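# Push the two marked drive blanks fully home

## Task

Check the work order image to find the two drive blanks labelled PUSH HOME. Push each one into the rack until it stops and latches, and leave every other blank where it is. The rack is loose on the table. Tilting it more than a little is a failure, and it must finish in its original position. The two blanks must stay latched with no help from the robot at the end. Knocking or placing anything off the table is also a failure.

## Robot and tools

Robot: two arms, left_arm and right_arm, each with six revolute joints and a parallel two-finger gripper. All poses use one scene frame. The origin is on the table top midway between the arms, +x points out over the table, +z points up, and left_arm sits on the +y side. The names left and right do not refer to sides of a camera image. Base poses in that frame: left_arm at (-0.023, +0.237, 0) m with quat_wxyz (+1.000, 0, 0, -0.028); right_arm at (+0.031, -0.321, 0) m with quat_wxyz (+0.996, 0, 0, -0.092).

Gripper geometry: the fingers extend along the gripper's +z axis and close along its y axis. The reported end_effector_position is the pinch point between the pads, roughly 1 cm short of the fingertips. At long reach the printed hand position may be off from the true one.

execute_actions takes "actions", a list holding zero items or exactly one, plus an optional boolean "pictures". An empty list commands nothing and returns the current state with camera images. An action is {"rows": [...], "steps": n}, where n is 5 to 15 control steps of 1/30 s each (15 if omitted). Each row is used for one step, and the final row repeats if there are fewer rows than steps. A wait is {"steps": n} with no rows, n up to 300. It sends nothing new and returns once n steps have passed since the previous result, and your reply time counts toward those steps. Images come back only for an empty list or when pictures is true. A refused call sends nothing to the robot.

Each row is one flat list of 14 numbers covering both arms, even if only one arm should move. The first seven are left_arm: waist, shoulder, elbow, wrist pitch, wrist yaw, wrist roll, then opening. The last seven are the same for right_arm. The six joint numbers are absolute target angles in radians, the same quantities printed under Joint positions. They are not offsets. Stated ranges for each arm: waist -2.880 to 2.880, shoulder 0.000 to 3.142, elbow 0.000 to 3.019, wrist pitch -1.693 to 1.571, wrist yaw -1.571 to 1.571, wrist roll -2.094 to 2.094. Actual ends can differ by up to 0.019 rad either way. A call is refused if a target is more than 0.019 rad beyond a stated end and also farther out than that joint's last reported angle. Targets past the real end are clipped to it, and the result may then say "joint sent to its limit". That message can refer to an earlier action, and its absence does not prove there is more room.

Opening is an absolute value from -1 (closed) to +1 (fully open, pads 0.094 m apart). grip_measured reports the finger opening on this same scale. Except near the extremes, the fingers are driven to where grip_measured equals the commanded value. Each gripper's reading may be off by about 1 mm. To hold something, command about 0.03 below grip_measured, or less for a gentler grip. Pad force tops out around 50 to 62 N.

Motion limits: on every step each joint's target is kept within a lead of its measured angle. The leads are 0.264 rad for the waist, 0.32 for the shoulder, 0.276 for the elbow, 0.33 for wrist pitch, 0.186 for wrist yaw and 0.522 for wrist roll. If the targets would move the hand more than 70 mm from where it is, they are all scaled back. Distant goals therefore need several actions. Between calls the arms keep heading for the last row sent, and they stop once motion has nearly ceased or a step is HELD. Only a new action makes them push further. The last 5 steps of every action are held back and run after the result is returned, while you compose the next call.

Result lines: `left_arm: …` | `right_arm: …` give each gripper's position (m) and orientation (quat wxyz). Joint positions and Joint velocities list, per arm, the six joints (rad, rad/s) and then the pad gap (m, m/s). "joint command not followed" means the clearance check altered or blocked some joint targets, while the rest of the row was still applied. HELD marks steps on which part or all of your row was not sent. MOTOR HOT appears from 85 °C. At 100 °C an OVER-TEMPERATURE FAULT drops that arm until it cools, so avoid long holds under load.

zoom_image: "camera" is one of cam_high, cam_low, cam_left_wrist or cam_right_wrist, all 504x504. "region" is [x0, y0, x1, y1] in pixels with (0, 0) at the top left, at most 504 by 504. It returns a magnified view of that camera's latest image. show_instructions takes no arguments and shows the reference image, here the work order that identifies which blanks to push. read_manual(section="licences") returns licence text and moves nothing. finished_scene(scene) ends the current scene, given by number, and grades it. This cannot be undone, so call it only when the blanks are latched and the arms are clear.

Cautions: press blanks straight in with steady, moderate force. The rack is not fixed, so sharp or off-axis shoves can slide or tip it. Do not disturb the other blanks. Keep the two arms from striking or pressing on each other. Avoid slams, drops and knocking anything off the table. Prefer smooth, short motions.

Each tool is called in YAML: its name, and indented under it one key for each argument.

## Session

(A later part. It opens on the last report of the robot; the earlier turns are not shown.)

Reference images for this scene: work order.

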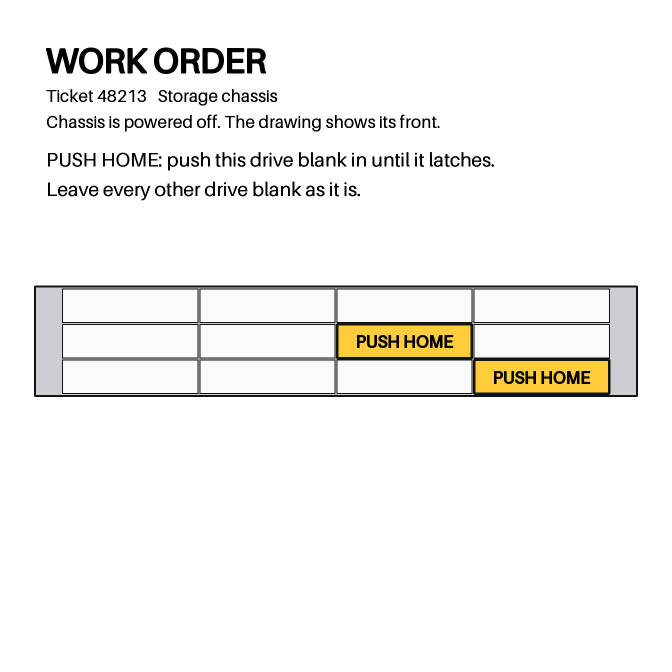

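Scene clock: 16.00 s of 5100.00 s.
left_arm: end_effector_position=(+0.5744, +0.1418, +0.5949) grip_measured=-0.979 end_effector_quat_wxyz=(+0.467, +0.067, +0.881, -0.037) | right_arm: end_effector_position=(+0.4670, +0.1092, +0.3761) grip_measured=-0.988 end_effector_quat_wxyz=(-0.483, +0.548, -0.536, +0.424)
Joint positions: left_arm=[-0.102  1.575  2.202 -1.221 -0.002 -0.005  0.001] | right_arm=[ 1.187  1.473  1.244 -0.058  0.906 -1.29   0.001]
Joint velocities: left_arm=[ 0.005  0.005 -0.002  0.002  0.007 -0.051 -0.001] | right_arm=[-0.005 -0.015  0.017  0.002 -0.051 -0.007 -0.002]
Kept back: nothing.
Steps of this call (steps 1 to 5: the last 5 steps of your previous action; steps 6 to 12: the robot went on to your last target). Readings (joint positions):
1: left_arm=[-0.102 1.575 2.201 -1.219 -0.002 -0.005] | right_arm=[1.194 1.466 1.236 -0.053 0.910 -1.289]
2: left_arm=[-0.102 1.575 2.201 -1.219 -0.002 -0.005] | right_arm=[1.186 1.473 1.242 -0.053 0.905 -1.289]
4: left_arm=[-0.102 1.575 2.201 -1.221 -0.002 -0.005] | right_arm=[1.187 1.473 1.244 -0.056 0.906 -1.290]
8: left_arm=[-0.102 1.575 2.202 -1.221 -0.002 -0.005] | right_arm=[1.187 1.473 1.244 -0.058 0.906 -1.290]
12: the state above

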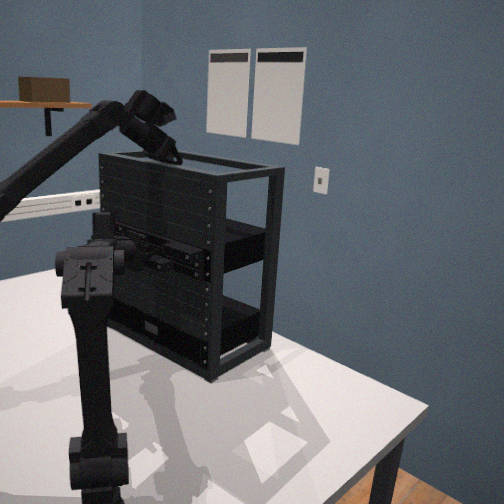

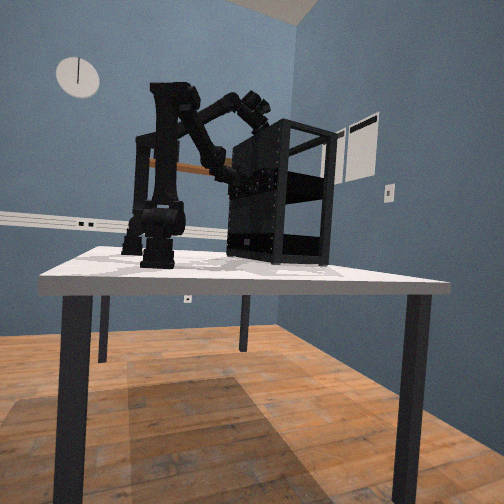

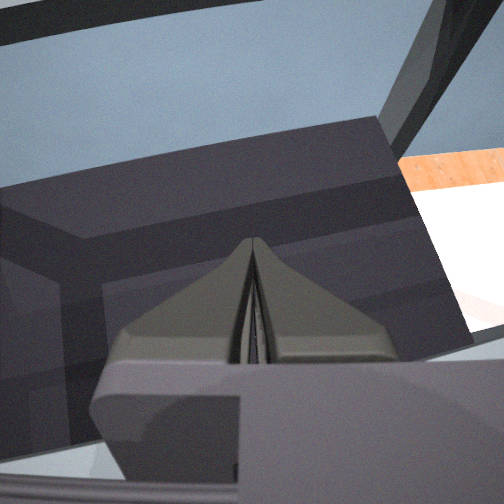

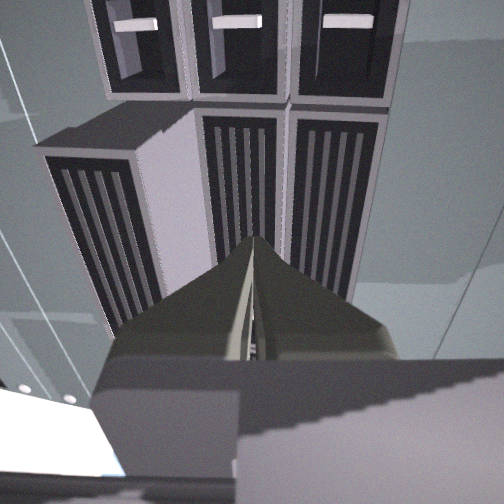

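Flush. Back off and check.

execute_actions:
  actions:
    - {"rows":[[-0.1,1.57,2.22,-1.07,0,0,-1,1.27,1.41,1.235,-0.06,0.95,-1.3,-1]]}

execute_actions:
  actions:
    - {"steps":8}
  pictures: true

Scene clock: 16.50 s of 5100.00 s.
left_arm: end_effector_position=(+0.5898, +0.1393, +0.6239) grip_measured=-0.979 end_effector_quat_wxyz=(+0.525, +0.064, +0.848, -0.042) | right_arm: end_effector_position=(+0.4168, +0.1250, +0.4066) grip_measured=-0.988 end_effector_quat_wxyz=(+0.514, -0.546, +0.520, -0.409)
Joint positions: left_arm=[-0.102  1.574  2.202 -1.09  -0.002 -0.005  0.001] | right_arm=[ 1.282  1.407  1.229 -0.058  0.946 -1.29   0.001]
Joint velocities: left_arm=[-0.005 -0.024 -0.017 -0.012  0.022 -0.037 -0.001] | right_arm=[-0.005 -0.073  0.002  0.002 -0.037 -0.051 -0.   ]
Steps of this call (steps 1 to 5: the robot went on to your last target; steps 6 to 15: the first 10 steps of this action). Readings (joint positions):
6: left_arm=[-0.102 1.573 2.202 -1.201 -0.002 -0.005] | right_arm=[1.196 1.469 1.243 -0.058 0.919 -1.290]
7: left_arm=[-0.102 1.574 2.202 -1.163 -0.002 -0.005] | right_arm=[1.204 1.464 1.237 -0.058 0.938 -1.290]
9: left_arm=[-0.102 1.575 2.202 -1.111 -0.002 -0.005] | right_arm=[1.233 1.446 1.230 -0.058 0.946 -1.290]
13: left_arm=[-0.102 1.574 2.202 -1.090 -0.002 -0.005] | right_arm=[1.278 1.416 1.229 -0.058 0.946 -1.290]
15: the state above

Scene clock: 16.77 s of 5100.00 s.
left_arm: end_effector_position=(+0.5899, +0.1393, +0.6241) grip_measured=-0.979 end_effector_quat_wxyz=(+0.525, +0.064, +0.847, -0.042) | right_arm: end_effector_position=(+0.4177, +0.1237, +0.4073) grip_measured=-0.988 end_effector_quat_wxyz=(+0.514, -0.545, +0.521, -0.410)
Joint positions: left_arm=[-0.102  1.574  2.202 -1.089 -0.002 -0.005  0.001] | right_arm=[ 1.28   1.406  1.229 -0.058  0.947 -1.29   0.001]
Joint velocities: left_arm=[ 0.005 -0.005  0.002  0.007  0.022 -0.022 -0.   ] | right_arm=[-0.015 -0.005 -0.012  0.002 -0.022  0.037  0.001]
Kept back: nothing.
Steps of this call (steps 1 to 5: the last 5 steps of your previous action; steps 6 to 8: the robot went on to your last target). Readings (joint positions):
1: left_arm=[-0.102 1.574 2.202 -1.090 -0.002 -0.005] | right_arm=[1.281 1.406 1.229 -0.058 0.947 -1.290]
2: left_arm=[-0.102 1.574 2.202 -1.089 -0.002 -0.005] | right_arm=[1.280 1.406 1.229 -0.058 0.947 -1.290]
4: left_arm=[-0.102 1.574 2.202 -1.089 -0.002 -0.005] | right_arm=[1.280 1.406 1.229 -0.058 0.947 -1.290]
8: the state above

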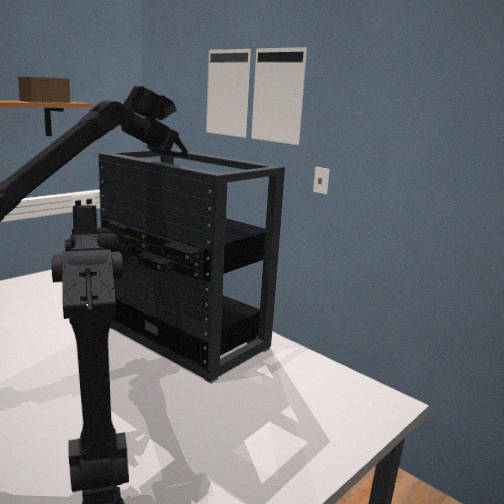

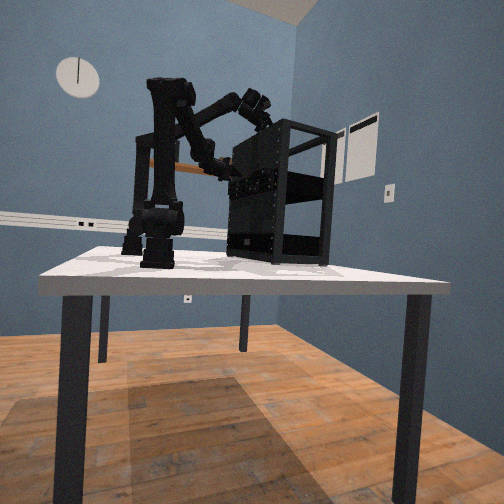

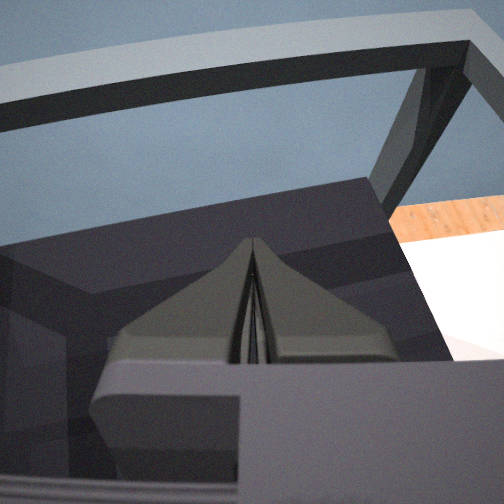

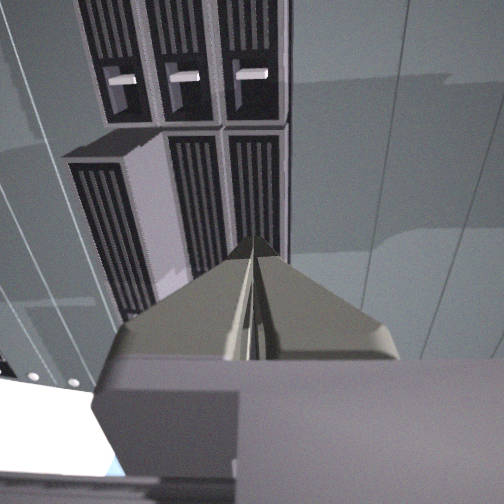

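finished_scene:
  scene: 2

The scene is finished: the task was done.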